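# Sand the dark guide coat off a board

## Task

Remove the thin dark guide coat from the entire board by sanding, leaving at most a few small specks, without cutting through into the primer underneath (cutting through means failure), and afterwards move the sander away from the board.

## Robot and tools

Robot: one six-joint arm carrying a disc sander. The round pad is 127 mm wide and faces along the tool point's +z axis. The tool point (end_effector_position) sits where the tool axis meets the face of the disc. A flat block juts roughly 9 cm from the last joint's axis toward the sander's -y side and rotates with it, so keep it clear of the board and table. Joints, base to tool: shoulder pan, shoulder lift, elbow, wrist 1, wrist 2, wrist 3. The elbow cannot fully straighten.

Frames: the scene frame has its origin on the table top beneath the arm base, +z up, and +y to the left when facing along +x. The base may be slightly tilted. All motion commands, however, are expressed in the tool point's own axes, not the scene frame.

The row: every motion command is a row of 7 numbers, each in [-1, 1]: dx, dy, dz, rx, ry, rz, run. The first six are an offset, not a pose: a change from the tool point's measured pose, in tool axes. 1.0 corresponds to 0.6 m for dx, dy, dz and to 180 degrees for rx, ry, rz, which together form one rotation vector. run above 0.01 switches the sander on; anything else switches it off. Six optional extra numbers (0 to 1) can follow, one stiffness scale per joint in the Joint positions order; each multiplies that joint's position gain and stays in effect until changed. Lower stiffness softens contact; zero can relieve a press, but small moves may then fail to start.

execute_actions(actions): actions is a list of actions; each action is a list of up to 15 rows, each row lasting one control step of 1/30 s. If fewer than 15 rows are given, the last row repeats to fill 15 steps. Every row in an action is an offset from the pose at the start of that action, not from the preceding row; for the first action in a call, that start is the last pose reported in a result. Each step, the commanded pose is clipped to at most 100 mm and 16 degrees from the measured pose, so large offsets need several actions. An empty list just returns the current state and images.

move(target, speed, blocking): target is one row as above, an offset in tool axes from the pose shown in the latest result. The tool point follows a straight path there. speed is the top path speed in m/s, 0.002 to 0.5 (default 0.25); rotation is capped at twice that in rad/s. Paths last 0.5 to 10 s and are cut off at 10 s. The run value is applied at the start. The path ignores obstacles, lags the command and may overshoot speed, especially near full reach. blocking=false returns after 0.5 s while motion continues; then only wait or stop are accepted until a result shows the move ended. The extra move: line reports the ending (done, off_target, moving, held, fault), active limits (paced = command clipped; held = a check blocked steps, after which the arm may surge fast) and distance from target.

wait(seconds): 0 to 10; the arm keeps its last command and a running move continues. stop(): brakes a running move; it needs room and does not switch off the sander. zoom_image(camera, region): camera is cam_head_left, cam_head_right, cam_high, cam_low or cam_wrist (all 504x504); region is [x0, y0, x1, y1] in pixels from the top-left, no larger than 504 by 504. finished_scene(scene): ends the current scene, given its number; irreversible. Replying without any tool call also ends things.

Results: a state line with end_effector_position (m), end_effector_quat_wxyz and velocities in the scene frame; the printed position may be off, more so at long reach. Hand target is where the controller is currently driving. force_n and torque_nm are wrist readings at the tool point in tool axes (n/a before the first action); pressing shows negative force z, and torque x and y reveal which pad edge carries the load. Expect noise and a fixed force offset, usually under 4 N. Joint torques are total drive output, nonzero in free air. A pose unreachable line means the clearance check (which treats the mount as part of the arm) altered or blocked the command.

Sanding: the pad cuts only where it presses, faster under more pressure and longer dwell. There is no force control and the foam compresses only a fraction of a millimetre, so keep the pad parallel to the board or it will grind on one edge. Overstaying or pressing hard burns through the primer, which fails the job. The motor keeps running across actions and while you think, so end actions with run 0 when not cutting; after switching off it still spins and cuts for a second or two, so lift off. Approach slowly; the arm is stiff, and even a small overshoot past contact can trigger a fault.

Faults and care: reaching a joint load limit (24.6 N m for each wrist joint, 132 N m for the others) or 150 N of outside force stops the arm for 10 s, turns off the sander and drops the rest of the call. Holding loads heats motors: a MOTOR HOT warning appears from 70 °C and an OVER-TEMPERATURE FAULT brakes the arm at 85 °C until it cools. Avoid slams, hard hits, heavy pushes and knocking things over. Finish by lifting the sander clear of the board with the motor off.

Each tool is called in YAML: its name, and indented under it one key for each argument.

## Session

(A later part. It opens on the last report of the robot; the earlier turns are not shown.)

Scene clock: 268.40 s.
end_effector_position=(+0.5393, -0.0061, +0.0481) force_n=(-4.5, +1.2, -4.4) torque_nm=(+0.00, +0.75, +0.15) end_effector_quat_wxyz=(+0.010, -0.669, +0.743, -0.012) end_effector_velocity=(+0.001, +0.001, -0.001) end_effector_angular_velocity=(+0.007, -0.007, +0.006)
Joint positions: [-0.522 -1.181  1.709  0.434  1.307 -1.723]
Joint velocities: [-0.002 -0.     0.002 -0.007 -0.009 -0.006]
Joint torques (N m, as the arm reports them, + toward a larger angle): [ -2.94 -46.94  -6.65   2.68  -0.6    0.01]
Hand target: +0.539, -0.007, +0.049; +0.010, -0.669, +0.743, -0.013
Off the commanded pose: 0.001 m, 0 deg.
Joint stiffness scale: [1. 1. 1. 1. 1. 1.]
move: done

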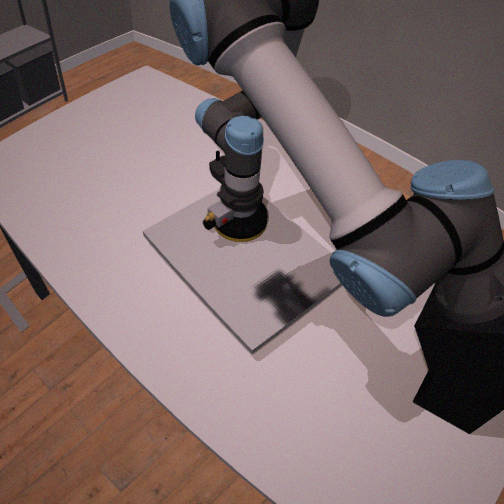

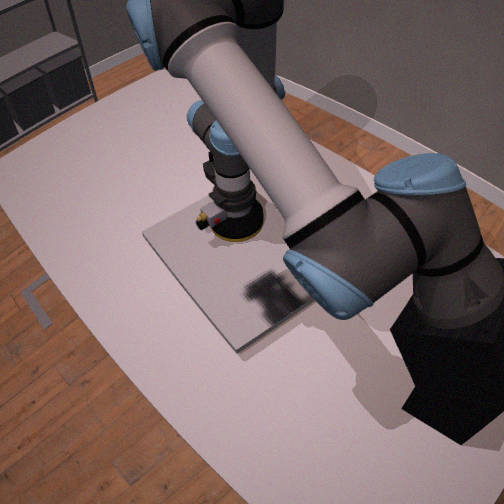

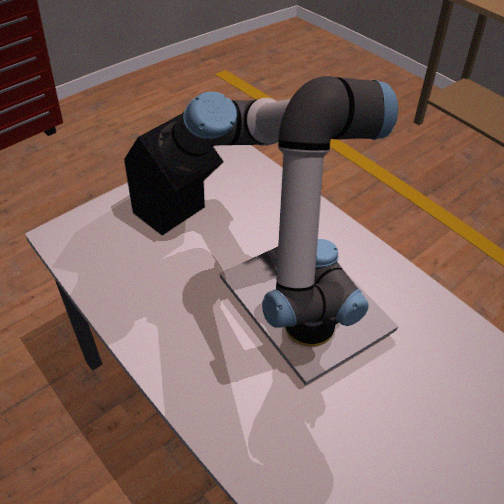

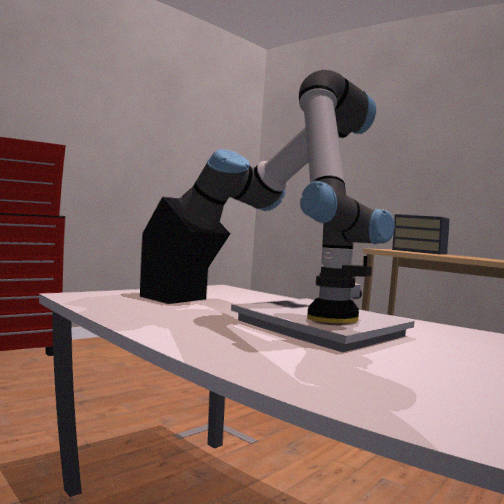

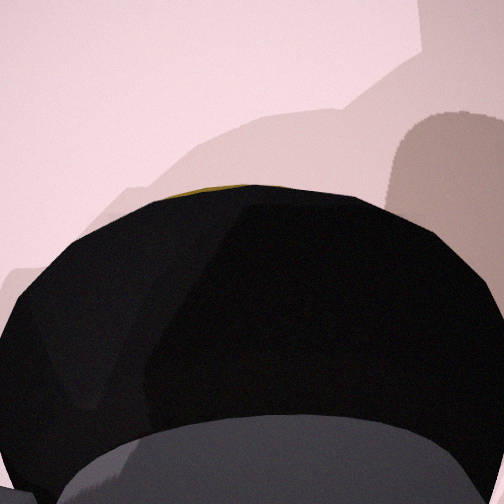

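execute_actions:
  actions:
    - [[0,0,0.0005,0,0,0,1],[0,0,0.001,0,0,0,1],[0,0,0.0015,0,0,0,1],[0,0,0.002,0,0,0,1],[0,0,0.0025,0,0,0,1],[0,0,0.003,0,0,0,1]]
    - [[0,-0.00556,0.00293,-0.0001,-0.0001,0,1],[0,-0.01111,0.00588,-0.0002,-0.0003,0,1],[0,-0.01667,0.00882,-0.0003,-0.0004,0,1],[0,-0.02222,0.01175,-0.0004,-0.0005,0,1],[0,-0.02778,0.0147,-0.0005,-0.0007,0,1],[0,-0.03333,0.01763,-0.0005,-0.0008,0,1],[0,-0.03889,0.01792,-0.0005,-0.0008,0,1],[0,-0.04444,0.0182,-0.0005,-0.0008,0,1],[0,-0.05,0.01848,-0.0005,-0.0008,0,1],[0,-0.05556,0.01875,-0.0005,-0.0008,0,1],[0,-0.06111,0.01903,-0.0005,-0.0008,0,1],[0,-0.06667,0.01932,-0.0005,-0.0008,0,1],[0,-0.07222,0.0196,-0.0005,-0.0008,0,1],[0,-0.07778,0.01988,-0.0005,-0.0008,0,1],[0,-0.08333,0.02017,-0.0005,-0.0008,0,1]]
    - [[0,-0.02805,0.01395,-0.0005,-0.0008,0.0006,1],[0,-0.03361,0.01431,-0.0005,-0.0008,0.0006,1],[0,-0.03917,0.01467,-0.0005,-0.0008,0.0006,1],[0,-0.04472,0.01502,-0.0005,-0.0008,0.0006,1],[0,-0.05028,0.01538,-0.0005,-0.0008,0.0006,1],[0,-0.05583,0.01573,-0.0005,-0.0008,0.0006,1],[0,-0.06139,0.01609,-0.0005,-0.0008,0.0006,1],[0,-0.06694,0.01644,-0.0005,-0.0008,0.0006,1],[0,-0.0725,0.0168,-0.0005,-0.0008,0.0006,1],[0,-0.07806,0.01715,-0.0005,-0.0008,0.0006,1],[0,-0.08361,0.01751,-0.0005,-0.0008,0.0006,1],[0,-0.08917,0.0147,-0.0004,-0.0006,0.0005,1],[0,-0.09472,0.01072,-0.0003,-0.0004,0.0003,1],[0,-0.10028,0.00675,-0.0001,-0.0002,0.0002,1],[0,-0.10583,0.00277,0,0,0,1]]
    - [[0,-0.0297,-0.0033,0,0,0,0],[0,-0.0353,-0.0067,0,0,0,0],[0,-0.04,-0.0083,0,0,0,0],[0,-0.0433,-0.0083,0,0,0,0],[0,-0.045,-0.0083,0,0,0,0]]

Scene clock: 278.73 s.
end_effector_position=(+0.6598, -0.0226, +0.0529) force_n=(-2.1, -3.4, -2.0) torque_nm=(-0.40, +0.55, -0.16) end_effector_quat_wxyz=(+0.020, -0.669, +0.743, -0.025) end_effector_velocity=(-0.008, +0.001, -0.005) end_effector_angular_velocity=(+0.007, +0.030, -0.006)
Joint positions: [-0.495 -1.045  1.305  0.665  1.32  -1.694]
Joint velocities: [ 0.001  0.012 -0.001  0.02   0.    -0.001]
Joint torques (N m, as the arm reports them, + toward a larger angle): [ -0.52 -50.02 -15.05   3.16   0.44   0.39]
Hand target: +0.659, -0.021, +0.052; +0.019, -0.669, +0.742, -0.023
Off the commanded pose: 0.002 m, 0 deg.
Joint stiffness scale: [1. 1. 1. 1. 1. 1.]

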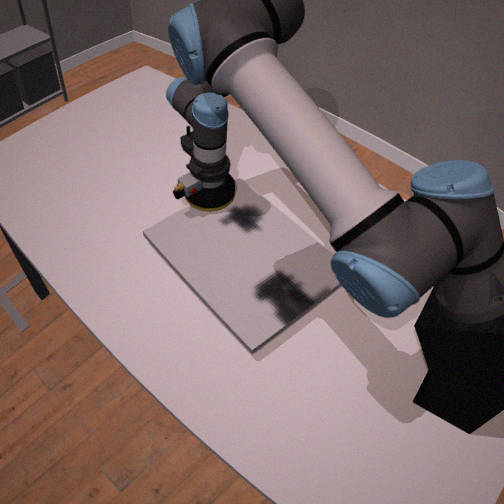

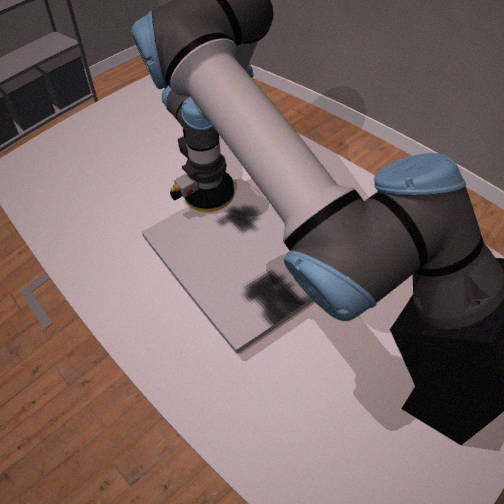

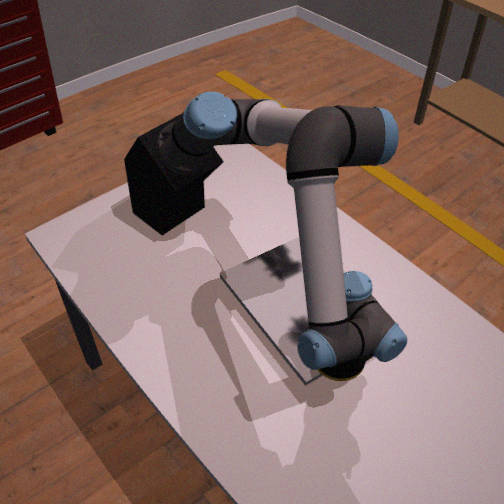

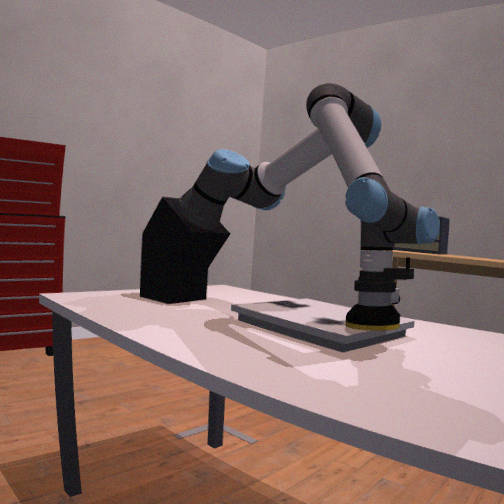

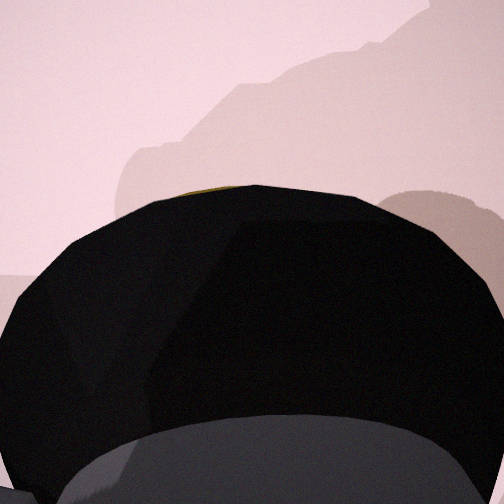

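zoom_image:
  camera: "cam_head_left"
  region: [130, 160, 360, 360]

zoom_image:
  camera: "cam_head_right"
  region: [180, 170, 300, 270]

Region (130, 160, 360, 360) of cam_head_left's 504x504 image, scaled by 2.191, with more detail than that image has; it fills the top 438 rows of this view, and the rest is white.

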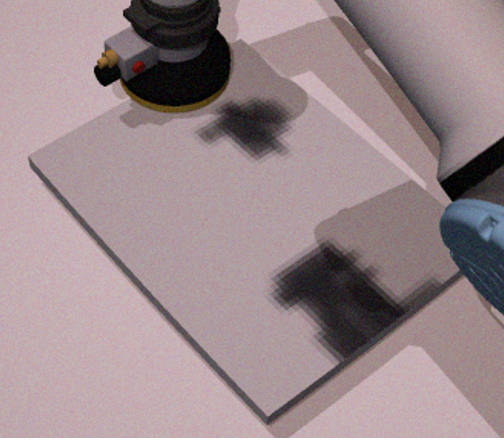

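Region (180, 170, 300, 270) of cam_head_right's 504x504 image, scaled by 4.200, with more detail than that image has.

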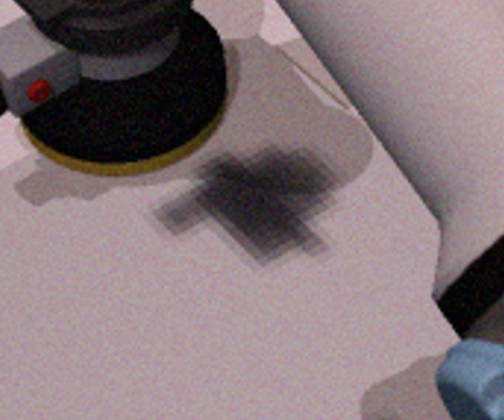

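execute_actions:
  actions:
    - [[0.0025,0.00125,0.0013,-0.00135,0,0,1],[0.005,0.0025,0.0026,-0.0027,0,0,1],[0.0075,0.00375,0.0038,-0.00405,0,0,1],[0.01,0.005,0.0051,-0.0054,0,0,1],[0.0125,0.00625,0.0064,-0.00675,0,0,1],[0.015,0.0075,0.0077,-0.0081,0,0,1],[0.0175,0.00875,0.0089,-0.00945,0,0,1],[0.02,0.01,0.0102,-0.0108,0,0,1]]
    - [[0,0.0075,0.00327,-0.00043,-0.00015,0.0001,1],[0,0.015,0.00652,-0.00085,-0.0003,0.0002,1],[0,0.0225,0.00978,-0.00128,-0.00045,0.0003,1],[0,0.03,0.01303,-0.0017,-0.0006,0.0004,1],[0,0.0375,0.0163,-0.00213,-0.00075,0.0005,1],[0,0.045,0.01957,-0.00255,-0.0009,0.0006,1],[0,0.05056,0.01922,-0.00251,-0.0009,0.0006,1],[0,0.05611,0.01887,-0.00246,-0.0009,0.0006,1],[0,0.06167,0.01853,-0.00242,-0.0009,0.0006,1],[0,0.06722,0.01818,-0.00238,-0.0009,0.0006,1],[0,0.07278,0.01783,-0.00233,-0.0009,0.0006,1],[0,0.07833,0.0175,-0.00229,-0.0009,0.0006,1],[0,0.08389,0.01715,-0.00225,-0.0009,0.0006,1],[0,0.08944,0.0168,-0.0022,-0.0009,0.0006,1],[0,0.095,0.01647,-0.00216,-0.0009,0.0006,1]]
    - [[0,0.04556,0.01367,-0.00211,-0.0009,0.0006,1],[0,0.05111,0.01328,-0.00205,-0.0009,0.0006,1],[0,0.05667,0.01288,-0.002,-0.0009,0.0006,1],[0,0.06222,0.0125,-0.00194,-0.0009,0.0006,1],[0,0.06778,0.01212,-0.00189,-0.0009,0.0006,1],[0,0.07333,0.01172,-0.00183,-0.0009,0.0006,1],[0,0.07889,0.01133,-0.00178,-0.0008,0.0006,1],[0,0.08444,0.01093,-0.00172,-0.0008,0.0006,1],[0,0.09,0.01055,-0.00167,-0.0008,0.0006,1],[0,0.09556,0.01017,-0.00161,-0.0008,0.0006,1],[0,0.10111,0.00977,-0.00156,-0.0008,0.0006,1],[0,0.10667,0.00938,-0.0015,-0.0008,0.0006,1],[0,0.11222,0.009,-0.00145,-0.0008,0.0006,1],[0,0.11778,0.0086,-0.00139,-0.0008,0.0006,1],[0,0.12333,0.00822,-0.00134,-0.0008,0.0006,1]]
    - [[0,0.0419,0.0085,-0.0011,-0.0007,0.0005,1],[0,0.0455,0.0052,-0.0008,-0.0005,0.0003,1],[0,0.049,0.0018,-0.0004,-0.00025,0.0002,1],[0,0.0525,-0.0017,0,0,0,0],[0,0.0562,-0.0055,0,0,0,0],[0,0.0617,-0.0095,0,0,0,0],[0,0.0683,-0.0097,0,0,0,0],[0,0.075,-0.0099,0,0,0,0]]

move:
  target: [-0.1833, 0.3833, -0.0098, 0, 0, 0, 0]
  speed: 0.35

Scene clock: 292.27 s.
end_effector_position=(+0.5164, -0.0143, +0.0470) force_n=(+1.7, -0.1, -2.7) torque_nm=(-0.01, +0.18, -0.19) end_effector_quat_wxyz=(+0.005, -0.668, +0.744, -0.007) end_effector_velocity=(-0.005, -0.002, +0.003) end_effector_angular_velocity=(-0.008, -0.034, +0.013)
Joint positions: [-0.552 -1.192  1.769  0.407  1.293 -1.751]
Joint velocities: [-0.013 -0.028  0.047 -0.054 -0.009 -0.013]
Joint torques (N m, as the arm reports them, + toward a larger angle): [ -2.88 -45.12  -7.25   2.85  -0.48  -0.36]
Hand target: +0.517, -0.016, +0.048; +0.007, -0.668, +0.744, -0.010
Off the commanded pose: 0.002 m, 0 deg.
Joint stiffness scale: [1. 1. 1. 1. 1. 1.]

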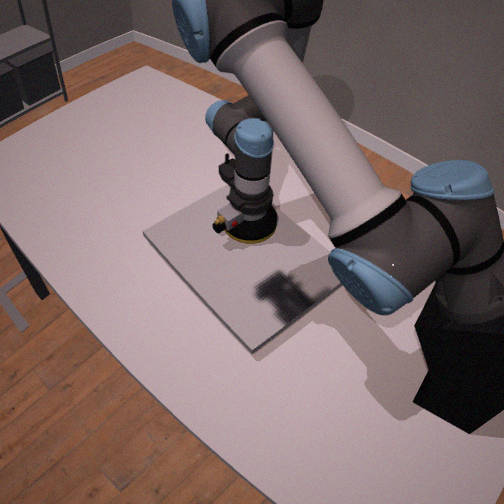

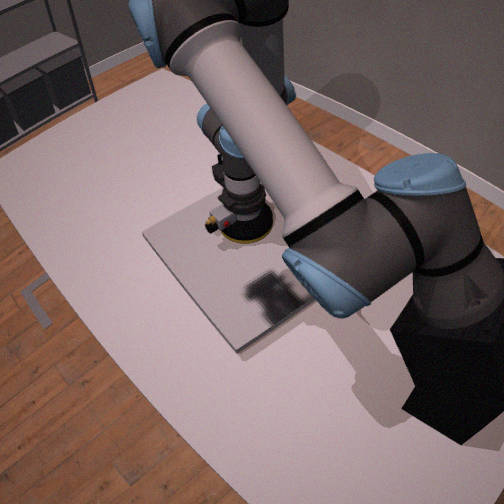

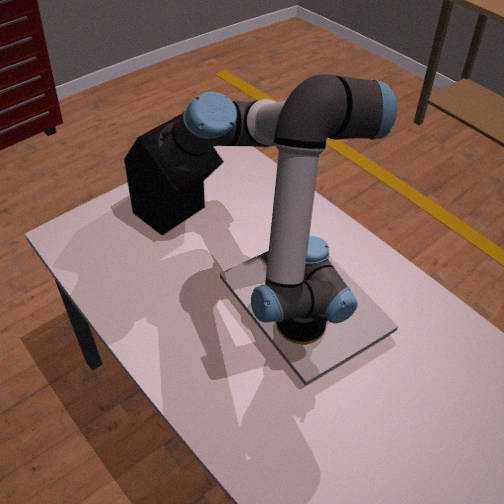

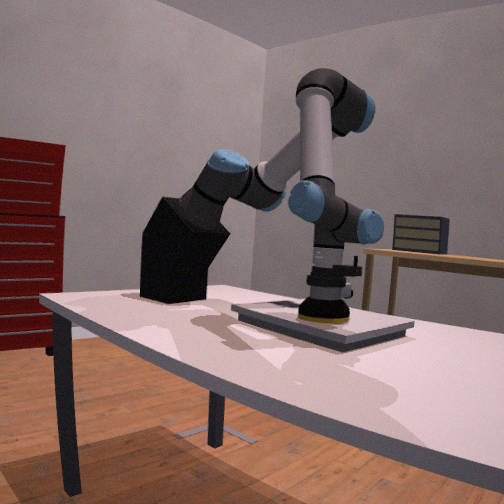

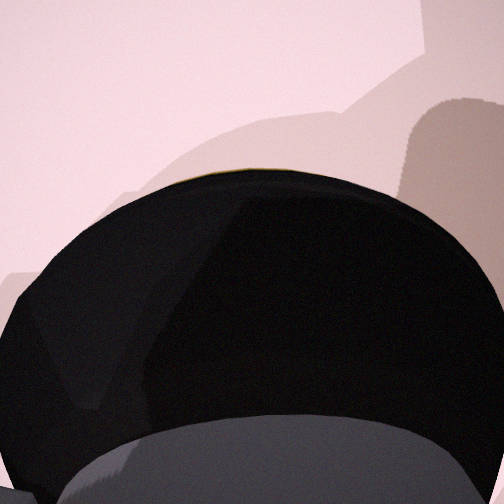

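Scene clock: 293.70 s.
end_effector_position=(+0.3000, +0.1196, +0.0489) force_n=(+4.6, +3.6, -0.7) torque_nm=(+0.59, -0.54, -0.24) end_effector_quat_wxyz=(+0.005, -0.668, +0.744, -0.007) end_effector_velocity=(+0.001, -0.001, -0.001) end_effector_angular_velocity=(-0.008, -0.006, -0.007)
Joint positions: [-0.256 -1.29   2.335 -0.108  1.464 -1.503]
Joint velocities: [ 0.003  0.001  0.    -0.007  0.01   0.01 ]
Joint torques (N m, as the arm reports them, + toward a larger angle): [  9.43 -28.6    3.68   2.7    0.23   0.49]
Hand target: +0.300, +0.120, +0.048; +0.005, -0.668, +0.744, -0.007
Off the commanded pose: 0.001 m, 0 deg.
Joint stiffness scale: [1. 1. 1. 1. 1. 1.]
move: done

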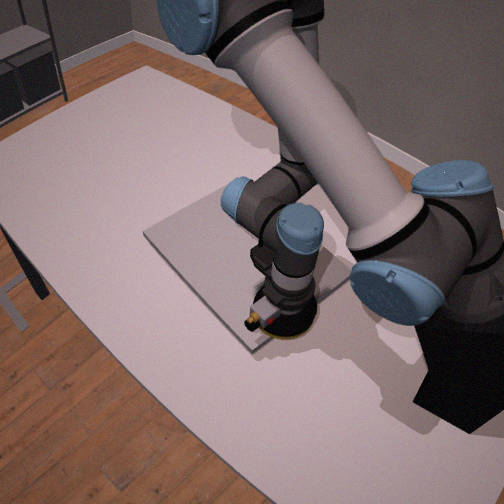

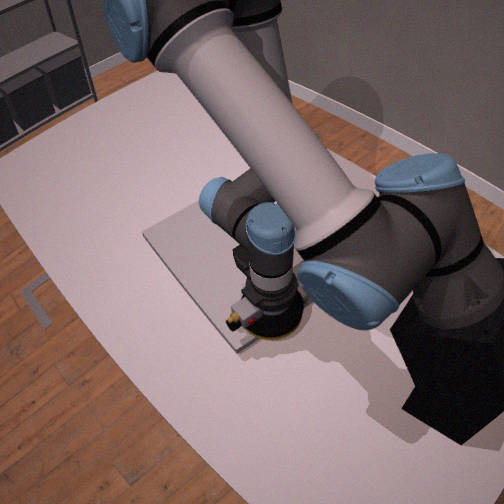

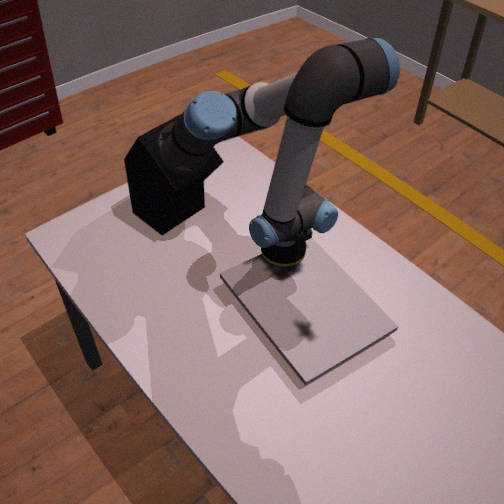

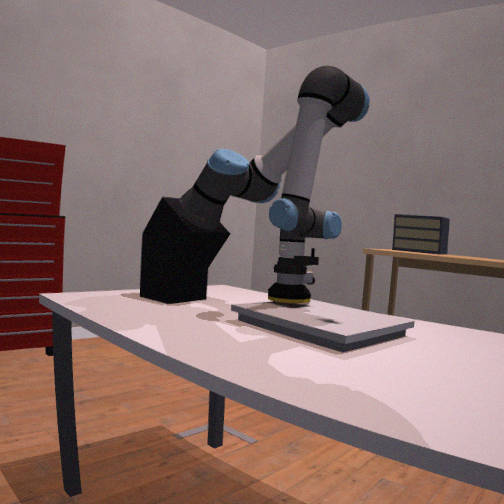

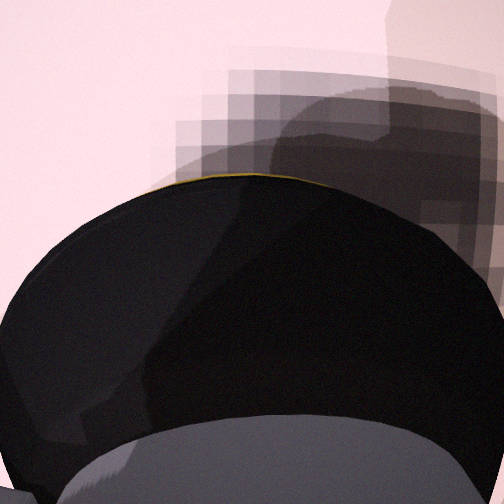

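zoom_image:
  camera: "cam_high"
  region: [210, 225, 410, 395]

Region (210, 225, 410, 395) of cam_high's 504x504 image, scaled by 2.520, with more detail than that image has; it fills the top 428 rows of this view, and the rest is white.

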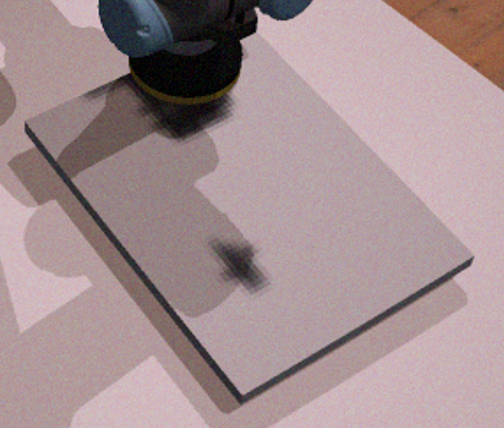

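execute_actions:
  actions:
    - [[0.0062,-0.002,0.0008,0.00086,0,0,1],[0.0124,-0.0039,0.0016,0.00173,0,0,1],[0.0186,-0.0059,0.0025,0.0026,0,0,1],[0.0247,-0.0079,0.0033,0.00346,0,0,1],[0.0309,-0.0099,0.0041,0.00432,0,0,1],[0.0371,-0.0118,0.0049,0.00519,0,0,1],[0.0433,-0.0138,0.00575,0.00605,0,0,1]]
    - [[0.0003,-0.00639,0.00178,0.0001,0.00005,0,1],[0.0007,-0.01278,0.00357,0.0002,0.0001,0,1],[0.001,-0.01917,0.00535,0.0003,0.00015,0,1],[0.0013,-0.02556,0.00713,0.0004,0.0002,0,1],[0.0017,-0.03194,0.00892,0.0005,0.00025,0,1],[0.002,-0.03833,0.0107,0.0006,0.0003,0,1],[0.002,-0.0437,0.01095,0.0006,0.0003,0,1],[0.002,-0.04907,0.0112,0.0006,0.0003,0,1],[0.002,-0.05444,0.01147,0.0005,0.0003,0,1],[0.002,-0.05981,0.01172,0.0004,0.0003,0,1],[0.002,-0.06519,0.01195,0.0003,0.0003,0,1],[0.002,-0.07056,0.0122,0.0002,0.0003,0,1],[0.002,-0.07593,0.01247,0.0001,0.0003,0,1],[0.002,-0.0813,0.01272,0,0.0003,0,1],[0.002,-0.08667,0.01297,0,0.0003,0,1]]
    - [[0.002,-0.03283,0.0074,-0.0001,0.0003,0,1],[0.002,-0.03817,0.00768,-0.00016,0.0003,0,1],[0.002,-0.0435,0.00797,-0.00022,0.0003,0,1],[0.002,-0.04883,0.00827,-0.00028,0.0003,0,1],[0.002,-0.05417,0.00857,-0.00034,0.0003,0,1],[0.002,-0.0595,0.00885,-0.0004,0.0003,0,1],[0.002,-0.06483,0.00915,-0.00046,0.0003,0,1],[0.002,-0.07017,0.00943,-0.00052,0.0003,0,1],[0.002,-0.0755,0.00972,-0.00058,0.0003,0,1],[0.002,-0.08083,0.01002,-0.00064,0.0003,0,1],[0.002,-0.08617,0.01032,-0.0007,0.0003,0,1],[0.002,-0.0915,0.0106,-0.00076,0.0003,0,1],[0.002,-0.09683,0.01088,-0.00082,0.0003,0,1],[0.002,-0.10217,0.01118,-0.00088,0.0003,0,1],[0.002,-0.1075,0.01147,-0.00095,0.0003,0,1]]
    - [[0.002,-0.02967,0.00843,-0.001,0.0003,0,1],[0.002,-0.03517,0.00873,-0.00105,0.0003,0,1],[0.002,-0.04067,0.00905,-0.0011,0.0003,0,1],[0.002,-0.04617,0.00935,-0.00115,0.0003,0,1],[0.002,-0.05167,0.00965,-0.0012,0.0003,0,1],[0.0015,-0.05717,0.00762,-0.0012,0.0002,0,1],[0.001,-0.06267,0.00517,-0.0012,0.0001,0,1],[0,-0.06817,0.00273,-0.0008,0,0,0],[0,-0.07367,0,0,0,0,0],[0,-0.07917,-0.00283,0.002,0,0,0],[0,-0.0825,-0.00503,0.004,0,0,0],[0,-0.08417,-0.0058,0.006,0,0,0],[0,-0.08417,-0.0058,0.008,0,0,0]]

execute_actions:
  actions: []

Scene clock: 307.47 s.
end_effector_position=(+0.4357, +0.0761, +0.0459) force_n=(+1.1, -0.6, -6.2) torque_nm=(-0.03, -0.19, -0.07) end_effector_quat_wxyz=(+0.013, -0.666, +0.745, -0.021) end_effector_velocity=(+0.036, -0.002, +0.014) end_effector_angular_velocity=(-0.009, -0.076, +0.000)
Joint positions: [-0.36  -1.275  2.021  0.171  1.408 -1.579]
Joint velocities: [ 0.    -0.043 -0.033 -0.001 -0.     0.013]
Joint torques (N m, as the arm reports them, + toward a larger angle): [  3.43 -39.15  -2.83   3.14  -0.35   0.46]
Hand target: +0.439, +0.076, +0.048; +0.017, -0.666, +0.746, -0.024
Off the commanded pose: 0.004 m, 1 deg.
Joint stiffness scale: [1. 1. 1. 1. 1. 1.]

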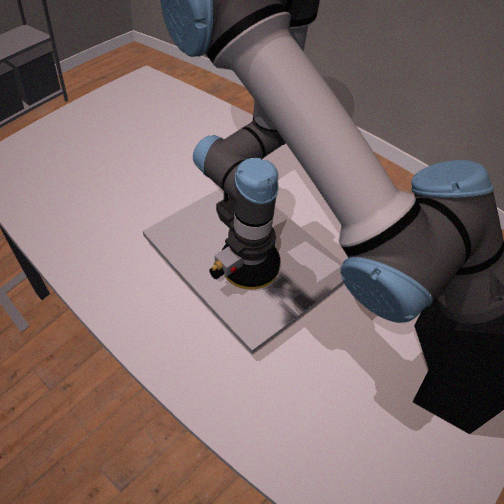

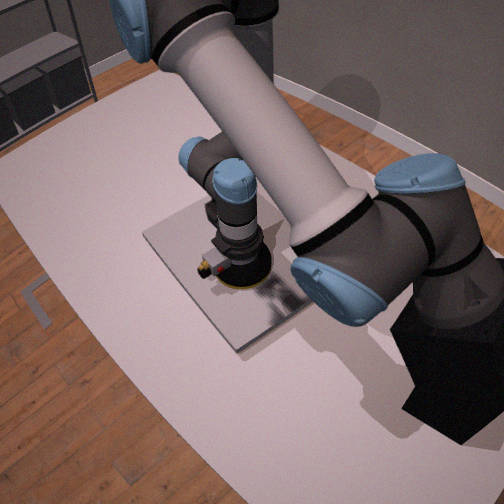

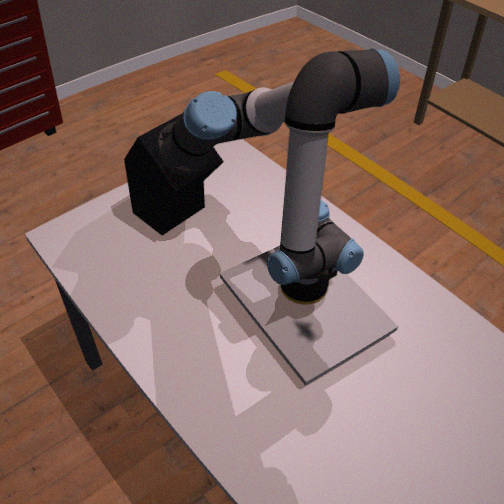

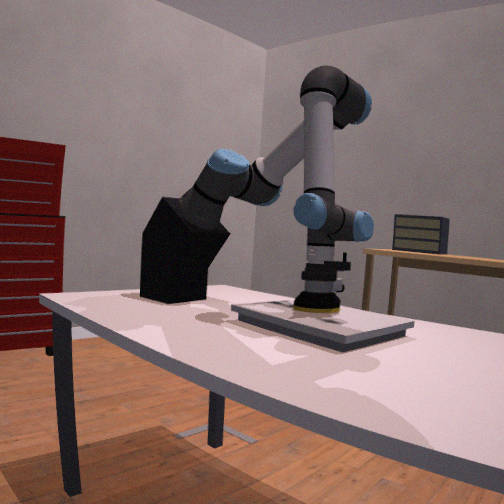

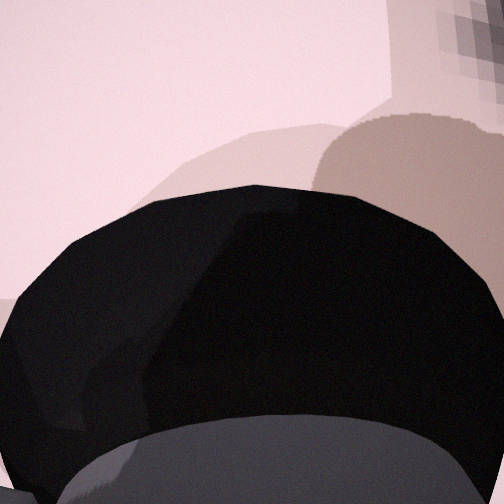

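Scene clock: 307.47 s.
end_effector_position=(+0.4357, +0.0761, +0.0459) force_n=(+1.1, -0.6, -6.2) torque_nm=(-0.03, -0.19, -0.07) end_effector_quat_wxyz=(+0.013, -0.666, +0.745, -0.021) end_effector_velocity=(+0.036, -0.002, +0.014) end_effector_angular_velocity=(-0.009, -0.076, +0.000)
Joint positions: [-0.36  -1.275  2.021  0.171  1.408 -1.579]
Joint velocities: [ 0.    -0.043 -0.033 -0.001 -0.     0.013]
Joint torques (N m, as the arm reports them, + toward a larger angle): [  3.43 -39.15  -2.83   3.14  -0.35   0.46]
Hand target: +0.439, +0.076, +0.048; +0.017, -0.666, +0.746, -0.024
Off the commanded pose: 0.004 m, 1 deg.
Joint stiffness scale: [1. 1. 1. 1. 1. 1.]

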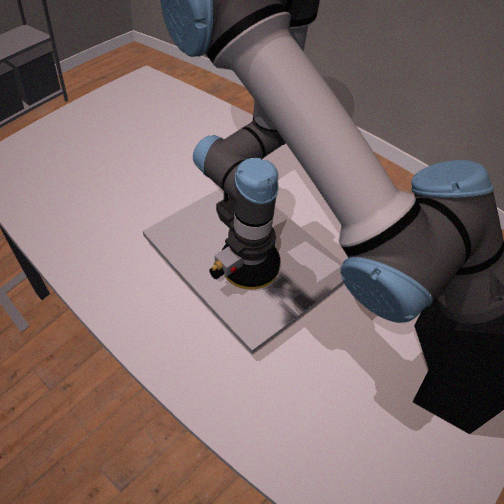

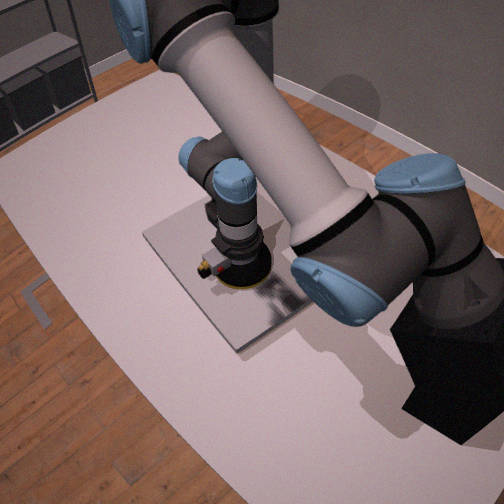

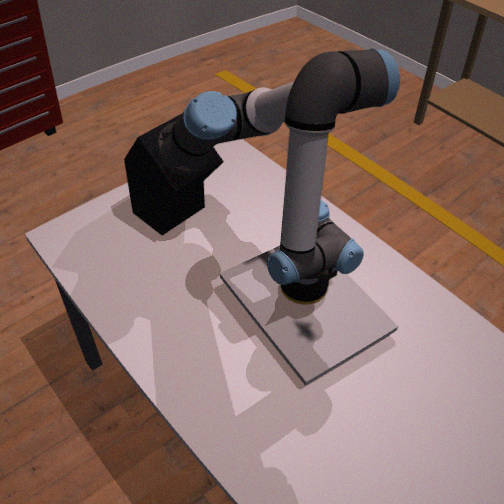

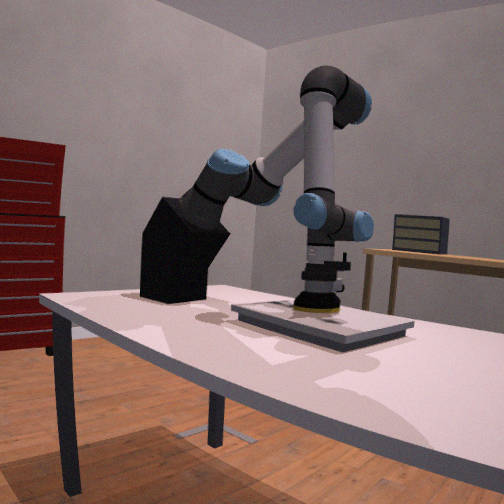

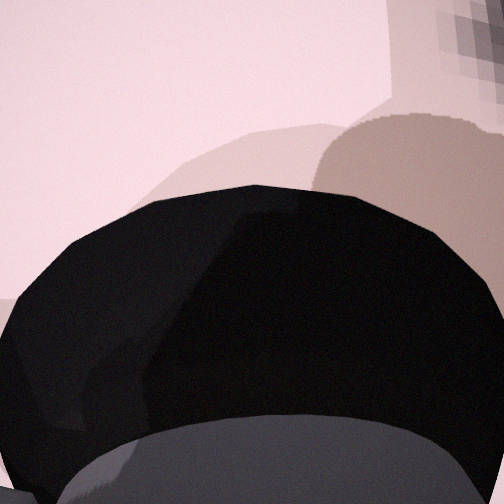

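execute_actions:
  actions: []

zoom_image:
  camera: "cam_head_left"
  region: [130, 160, 360, 360]

zoom_image:
  camera: "cam_head_left"
  region: [240, 250, 350, 350]

Scene clock: 307.87 s.
end_effector_position=(+0.4381, +0.0761, +0.0474) force_n=(-1.9, +0.9, -1.3) torque_nm=(+0.04, +0.37, -0.33) end_effector_quat_wxyz=(+0.015, -0.666, +0.746, -0.023) end_effector_velocity=(+0.000, -0.000, -0.000) end_effector_angular_velocity=(-0.001, -0.001, +0.000)
Joint positions: [-0.36  -1.28   2.02   0.17   1.408 -1.577]
Joint velocities: [ 0.     0.    -0.    -0.001  0.001  0.   ]
Joint torques (N m, as the arm reports them, + toward a larger angle): [  3.88 -39.82  -4.18   2.74  -0.43   0.46]
Hand target: +0.439, +0.076, +0.048; +0.017, -0.666, +0.746, -0.024
Off the commanded pose: 0.001 m, 0 deg.
Joint stiffness scale: [1. 1. 1. 1. 1. 1.]

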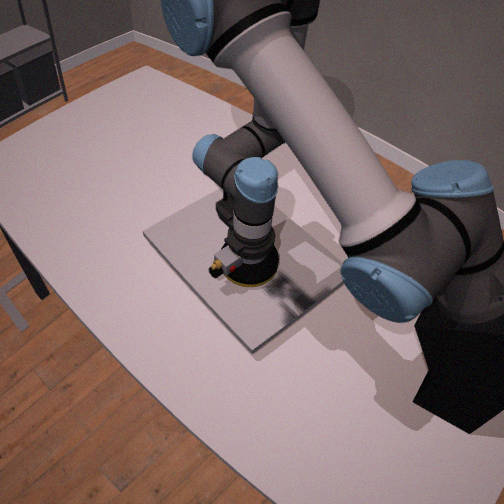

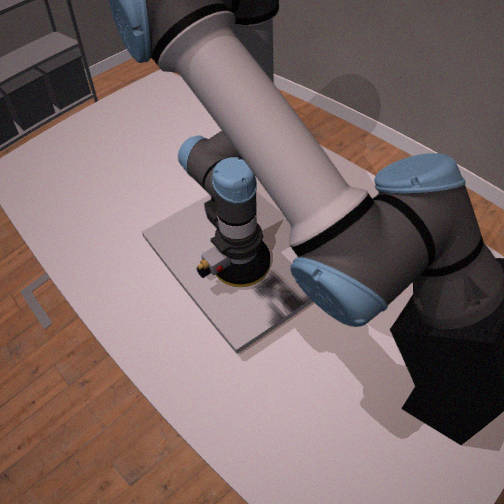

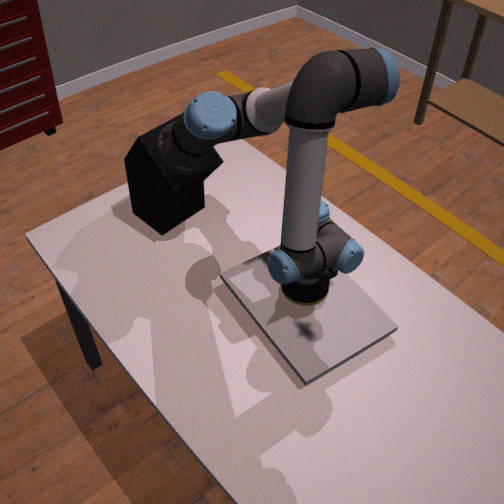

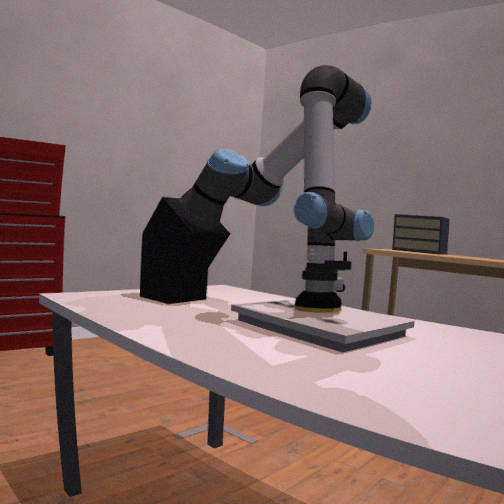

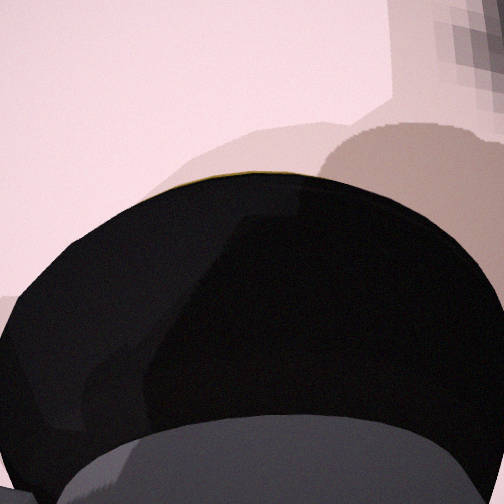

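Region (130, 160, 360, 360) of cam_head_left's 504x504 image, scaled by 2.191, with more detail than that image has; it fills the top 438 rows of this view, and the rest is white.

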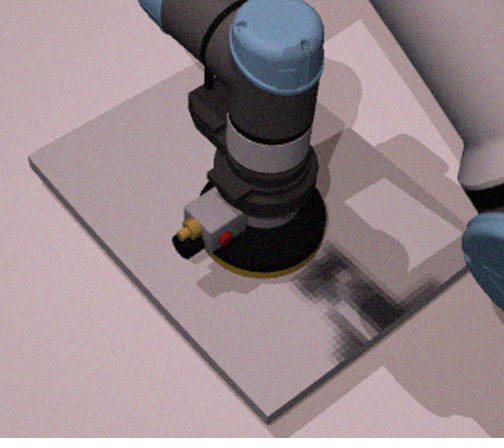

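Region (240, 250, 350, 350) of cam_head_left's 504x504 image, scaled by 4.582, with more detail than that image has; it fills the top 458 rows of this view, and the rest is white.

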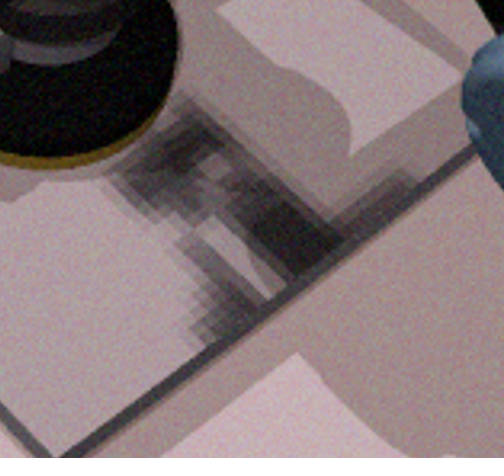

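execute_actions:
  actions:
    - [[0.0023,-0.0037,0.0007,-0.0017,-0.0004,-0.0005,1],[0.0047,-0.0073,0.0015,-0.0034,-0.0008,-0.001,1],[0.007,-0.011,0.0022,-0.0052,-0.0013,-0.0015,1],[0.0094,-0.0146,0.003,-0.0069,-0.0017,-0.002,1],[0.0117,-0.0183,0.0037,-0.0086,-0.0021,-0.0025,1]]
    - [[0.0004,0.00556,0.00223,0.00035,0,0,1],[0.0007,0.01111,0.00447,0.0007,0.0001,0,1],[0.0011,0.01667,0.0067,0.00105,0.0001,0,1],[0.0014,0.02222,0.00893,0.0014,0.0002,0,1],[0.0018,0.02778,0.01117,0.00175,0.0002,0,1],[0.0018,0.03333,0.0109,0.00183,0.0002,0,1],[0.0018,0.03889,0.01063,0.00191,0.0002,0,1],[0.0018,0.04444,0.01037,0.00199,0.0002,0,1],[0.0018,0.05,0.0101,0.00207,0.0002,0,1],[0.0018,0.05556,0.00983,0.00215,0.0002,0,1],[0.0018,0.06111,0.00957,0.00223,0.0002,0,1],[0.0018,0.06667,0.0093,0.00231,0.0002,0,1],[0.0018,0.07222,0.00903,0.00239,0.0002,0,1],[0.0018,0.07778,0.00877,0.00247,0.0002,0,1],[0.0018,0.08333,0.0085,0.00255,0.0002,0,1]]
    - [[0.0018,0.0295,0.0057,0.00262,0.0002,0,1],[0.0018,0.03483,0.00547,0.0027,0.0002,0,1],[0.0018,0.04017,0.00523,0.00277,0.0002,0,1],[0.0018,0.0455,0.00498,0.00285,0.0002,0,1],[0.0018,0.05083,0.00475,0.00292,0.0002,0,1],[0.0018,0.05617,0.00452,0.00299,0.0002,0,1],[0.0018,0.0615,0.00427,0.00307,0.0002,0,1],[0.0018,0.06683,0.00403,0.00314,0.0002,0,1],[0.0018,0.07217,0.0038,0.00322,0.0002,0,1],[0.0018,0.0775,0.00355,0.00329,0.0002,0,1],[0.0018,0.08283,0.00332,0.00336,0.0002,0,1],[0.0018,0.08817,0.00308,0.00344,0.0002,0,1],[0.0018,0.0935,0.00285,0.00351,0.0002,0,1],[0.0018,0.09883,0.0026,0.00359,0.0002,0,1],[0.0018,0.10417,0.00237,0.00366,0.0002,0,1]]
    - [[0.0018,0.02625,0.00467,0.00372,0.0002,0,1],[0.0018,0.03167,0.00445,0.00378,0.0002,0,1],[0.0018,0.03708,0.00423,0.00384,0.0002,0,1],[0.0018,0.0425,0.00402,0.0039,0.0002,0,1],[0.0018,0.04792,0.00382,0.00396,0.0002,0,1],[0.0018,0.05333,0.0036,0.00402,0.0002,0,1],[0.0018,0.05875,0.00337,0.00408,0.0002,0,1],[0.0018,0.06417,0.00315,0.00414,0.0002,0,1],[0.0018,0.06958,0.00283,0.0041,0.0002,0,1],[0.0035,0.075,0.00258,0.004,0.0002,0,1],[0.0068,0.08042,0.00233,0.0038,0.0002,0,1],[0.0118,0.085,0.00212,0.0034,0.0002,0,1],[0.0185,0.08833,0.002,0.0029,0.0002,0,1],[0.0252,0.09,0.00197,0.0025,0.0002,0,1],[0.0318,0.09083,0.00193,0.0022,0.0002,0,1]]
    - [[0.0345,0.0075,0.0039,0.0019,0.0002,0,1],[0.0412,0.0075,0.0039,0.0019,0.0002,0,1],[0.0478,0.0075,0.0039,0.0019,0.0002,0,1],[0.0545,0.0075,0.0039,0.0019,0.0002,0,1],[0.0612,0.0075,0.002,0.0012,0.0001,0,1],[0.0678,0.0075,0,0.0006,0,0,0],[0.0745,0.0075,-0.0025,0,0,0,0],[0.0812,0.0075,-0.0053,0,0,0,0],[0.0867,0.0075,-0.0083,0,0,0,0],[0.09,0.0075,-0.0083,0,0,0,0]]

move:
  target: [0.0267, -0.3967, 0.008, 0.0111, 0, 0, 0]
  speed: 0.35

Scene clock: 318.57 s.
end_effector_position=(+0.3057, +0.0282, +0.0465) force_n=(+0.1, +1.6, +1.0) torque_nm=(+0.06, +0.26, +0.13) end_effector_quat_wxyz=(+0.007, -0.666, +0.746, -0.018) end_effector_velocity=(+0.003, -0.035, +0.009) end_effector_angular_velocity=(+0.037, -0.012, +0.040)
Joint positions: [-0.633 -1.291  2.393 -0.118  1.256 -1.809]
Joint velocities: [-0.197 -0.011  0.02   0.045 -0.149 -0.211]
Joint torques (N m, as the arm reports them, + toward a larger angle): [  3.94 -29.75   5.8    3.6   -0.86   0.26]
Hand target: +0.305, +0.028, +0.048; +0.010, -0.670, +0.742, -0.014
Off the commanded pose: 0.002 m, 1 deg.
Joint stiffness scale: [1. 1. 1. 1. 1. 1.]

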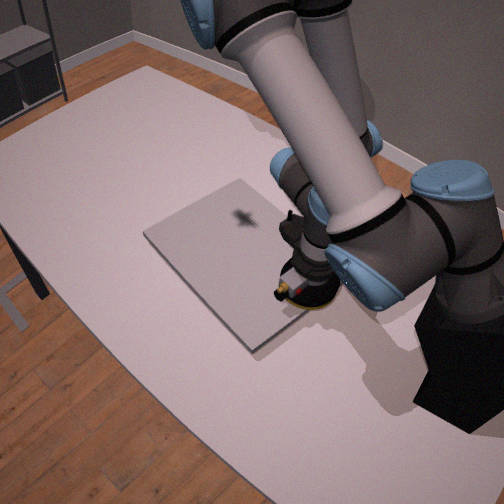

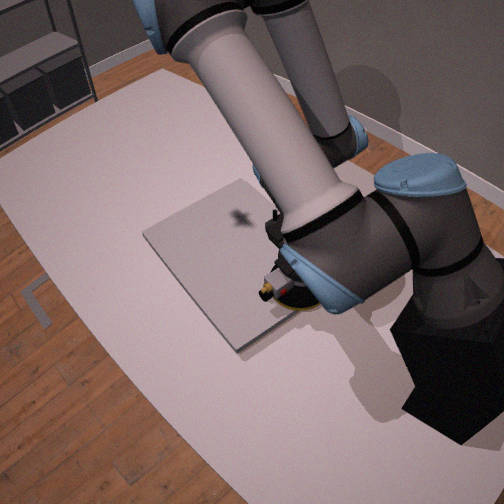

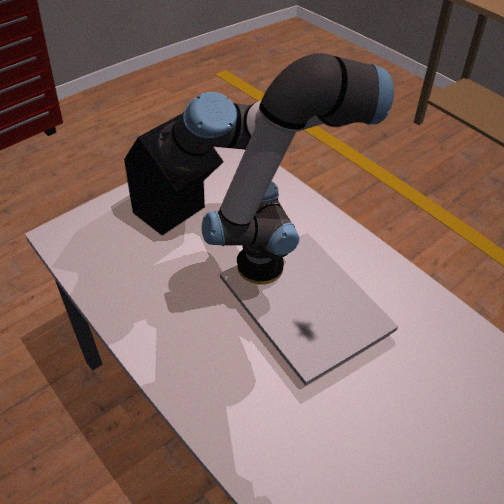

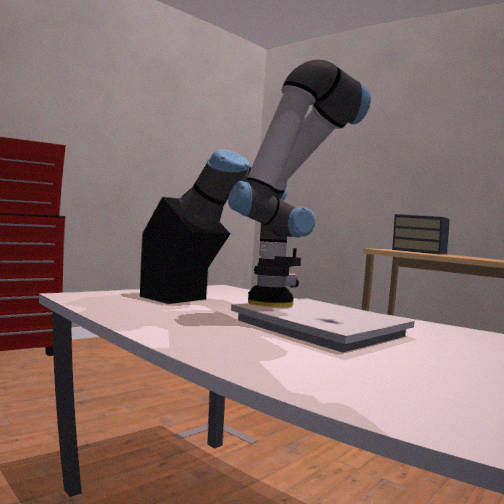

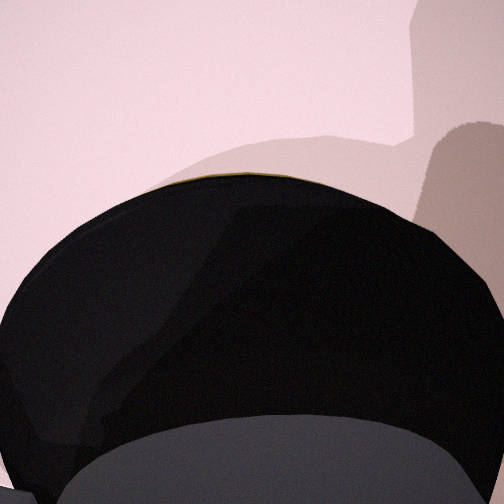

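Scene clock: 319.93 s.
end_effector_position=(+0.5397, -0.0157, +0.0512) force_n=(+2.3, -0.5, -5.1) torque_nm=(-0.09, -0.06, -0.14) end_effector_quat_wxyz=(+0.018, -0.665, +0.746, -0.032) end_effector_velocity=(+0.001, -0.000, +0.001) end_effector_angular_velocity=(+0.000, +0.005, -0.003)
Joint positions: [-0.541 -1.202  1.741  0.386  1.303 -1.719]
Joint velocities: [-0.    -0.    -0.005  0.011  0.001  0.001]
Joint torques (N m, as the arm reports them, + toward a larger angle): [  1.42 -42.15 -12.15   3.26   0.3    0.46]
Hand target: +0.540, -0.015, +0.051; +0.018, -0.666, +0.745, -0.031
Off the commanded pose: 0.001 m, 0 deg.
Joint stiffness scale: [1. 1. 1. 1. 1. 1.]
move: done

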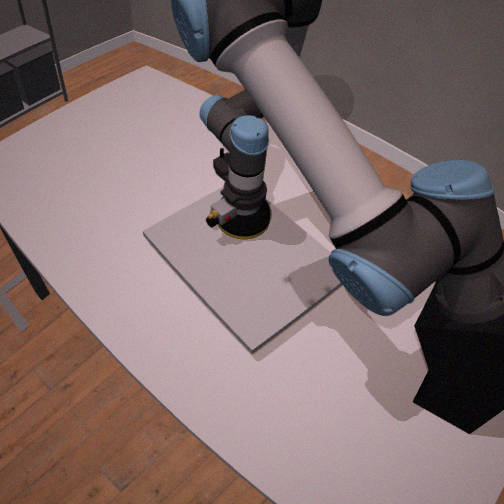

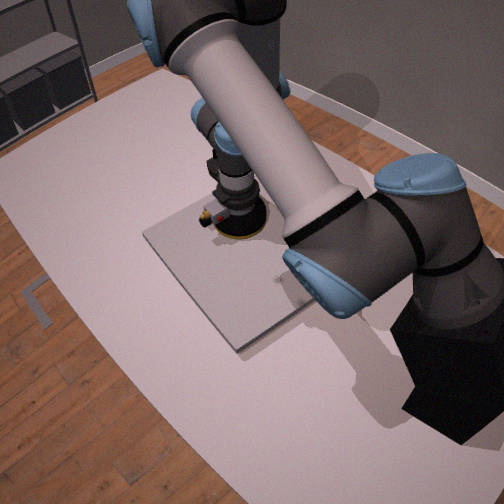

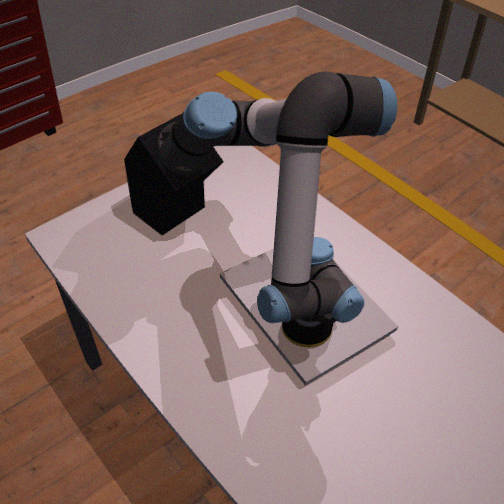

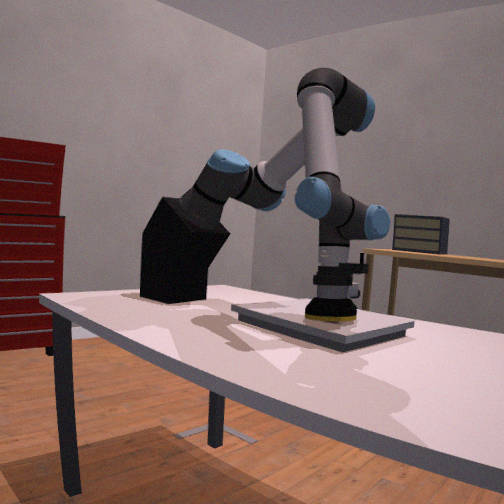

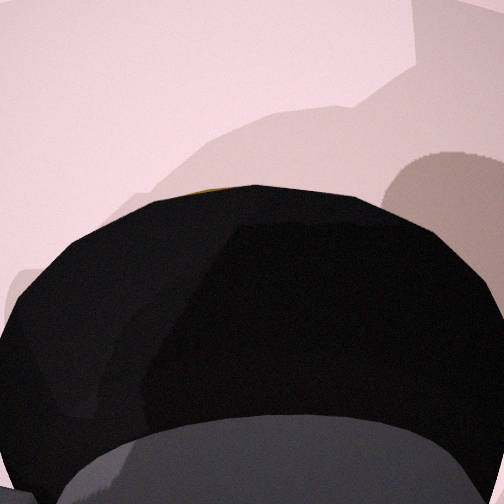

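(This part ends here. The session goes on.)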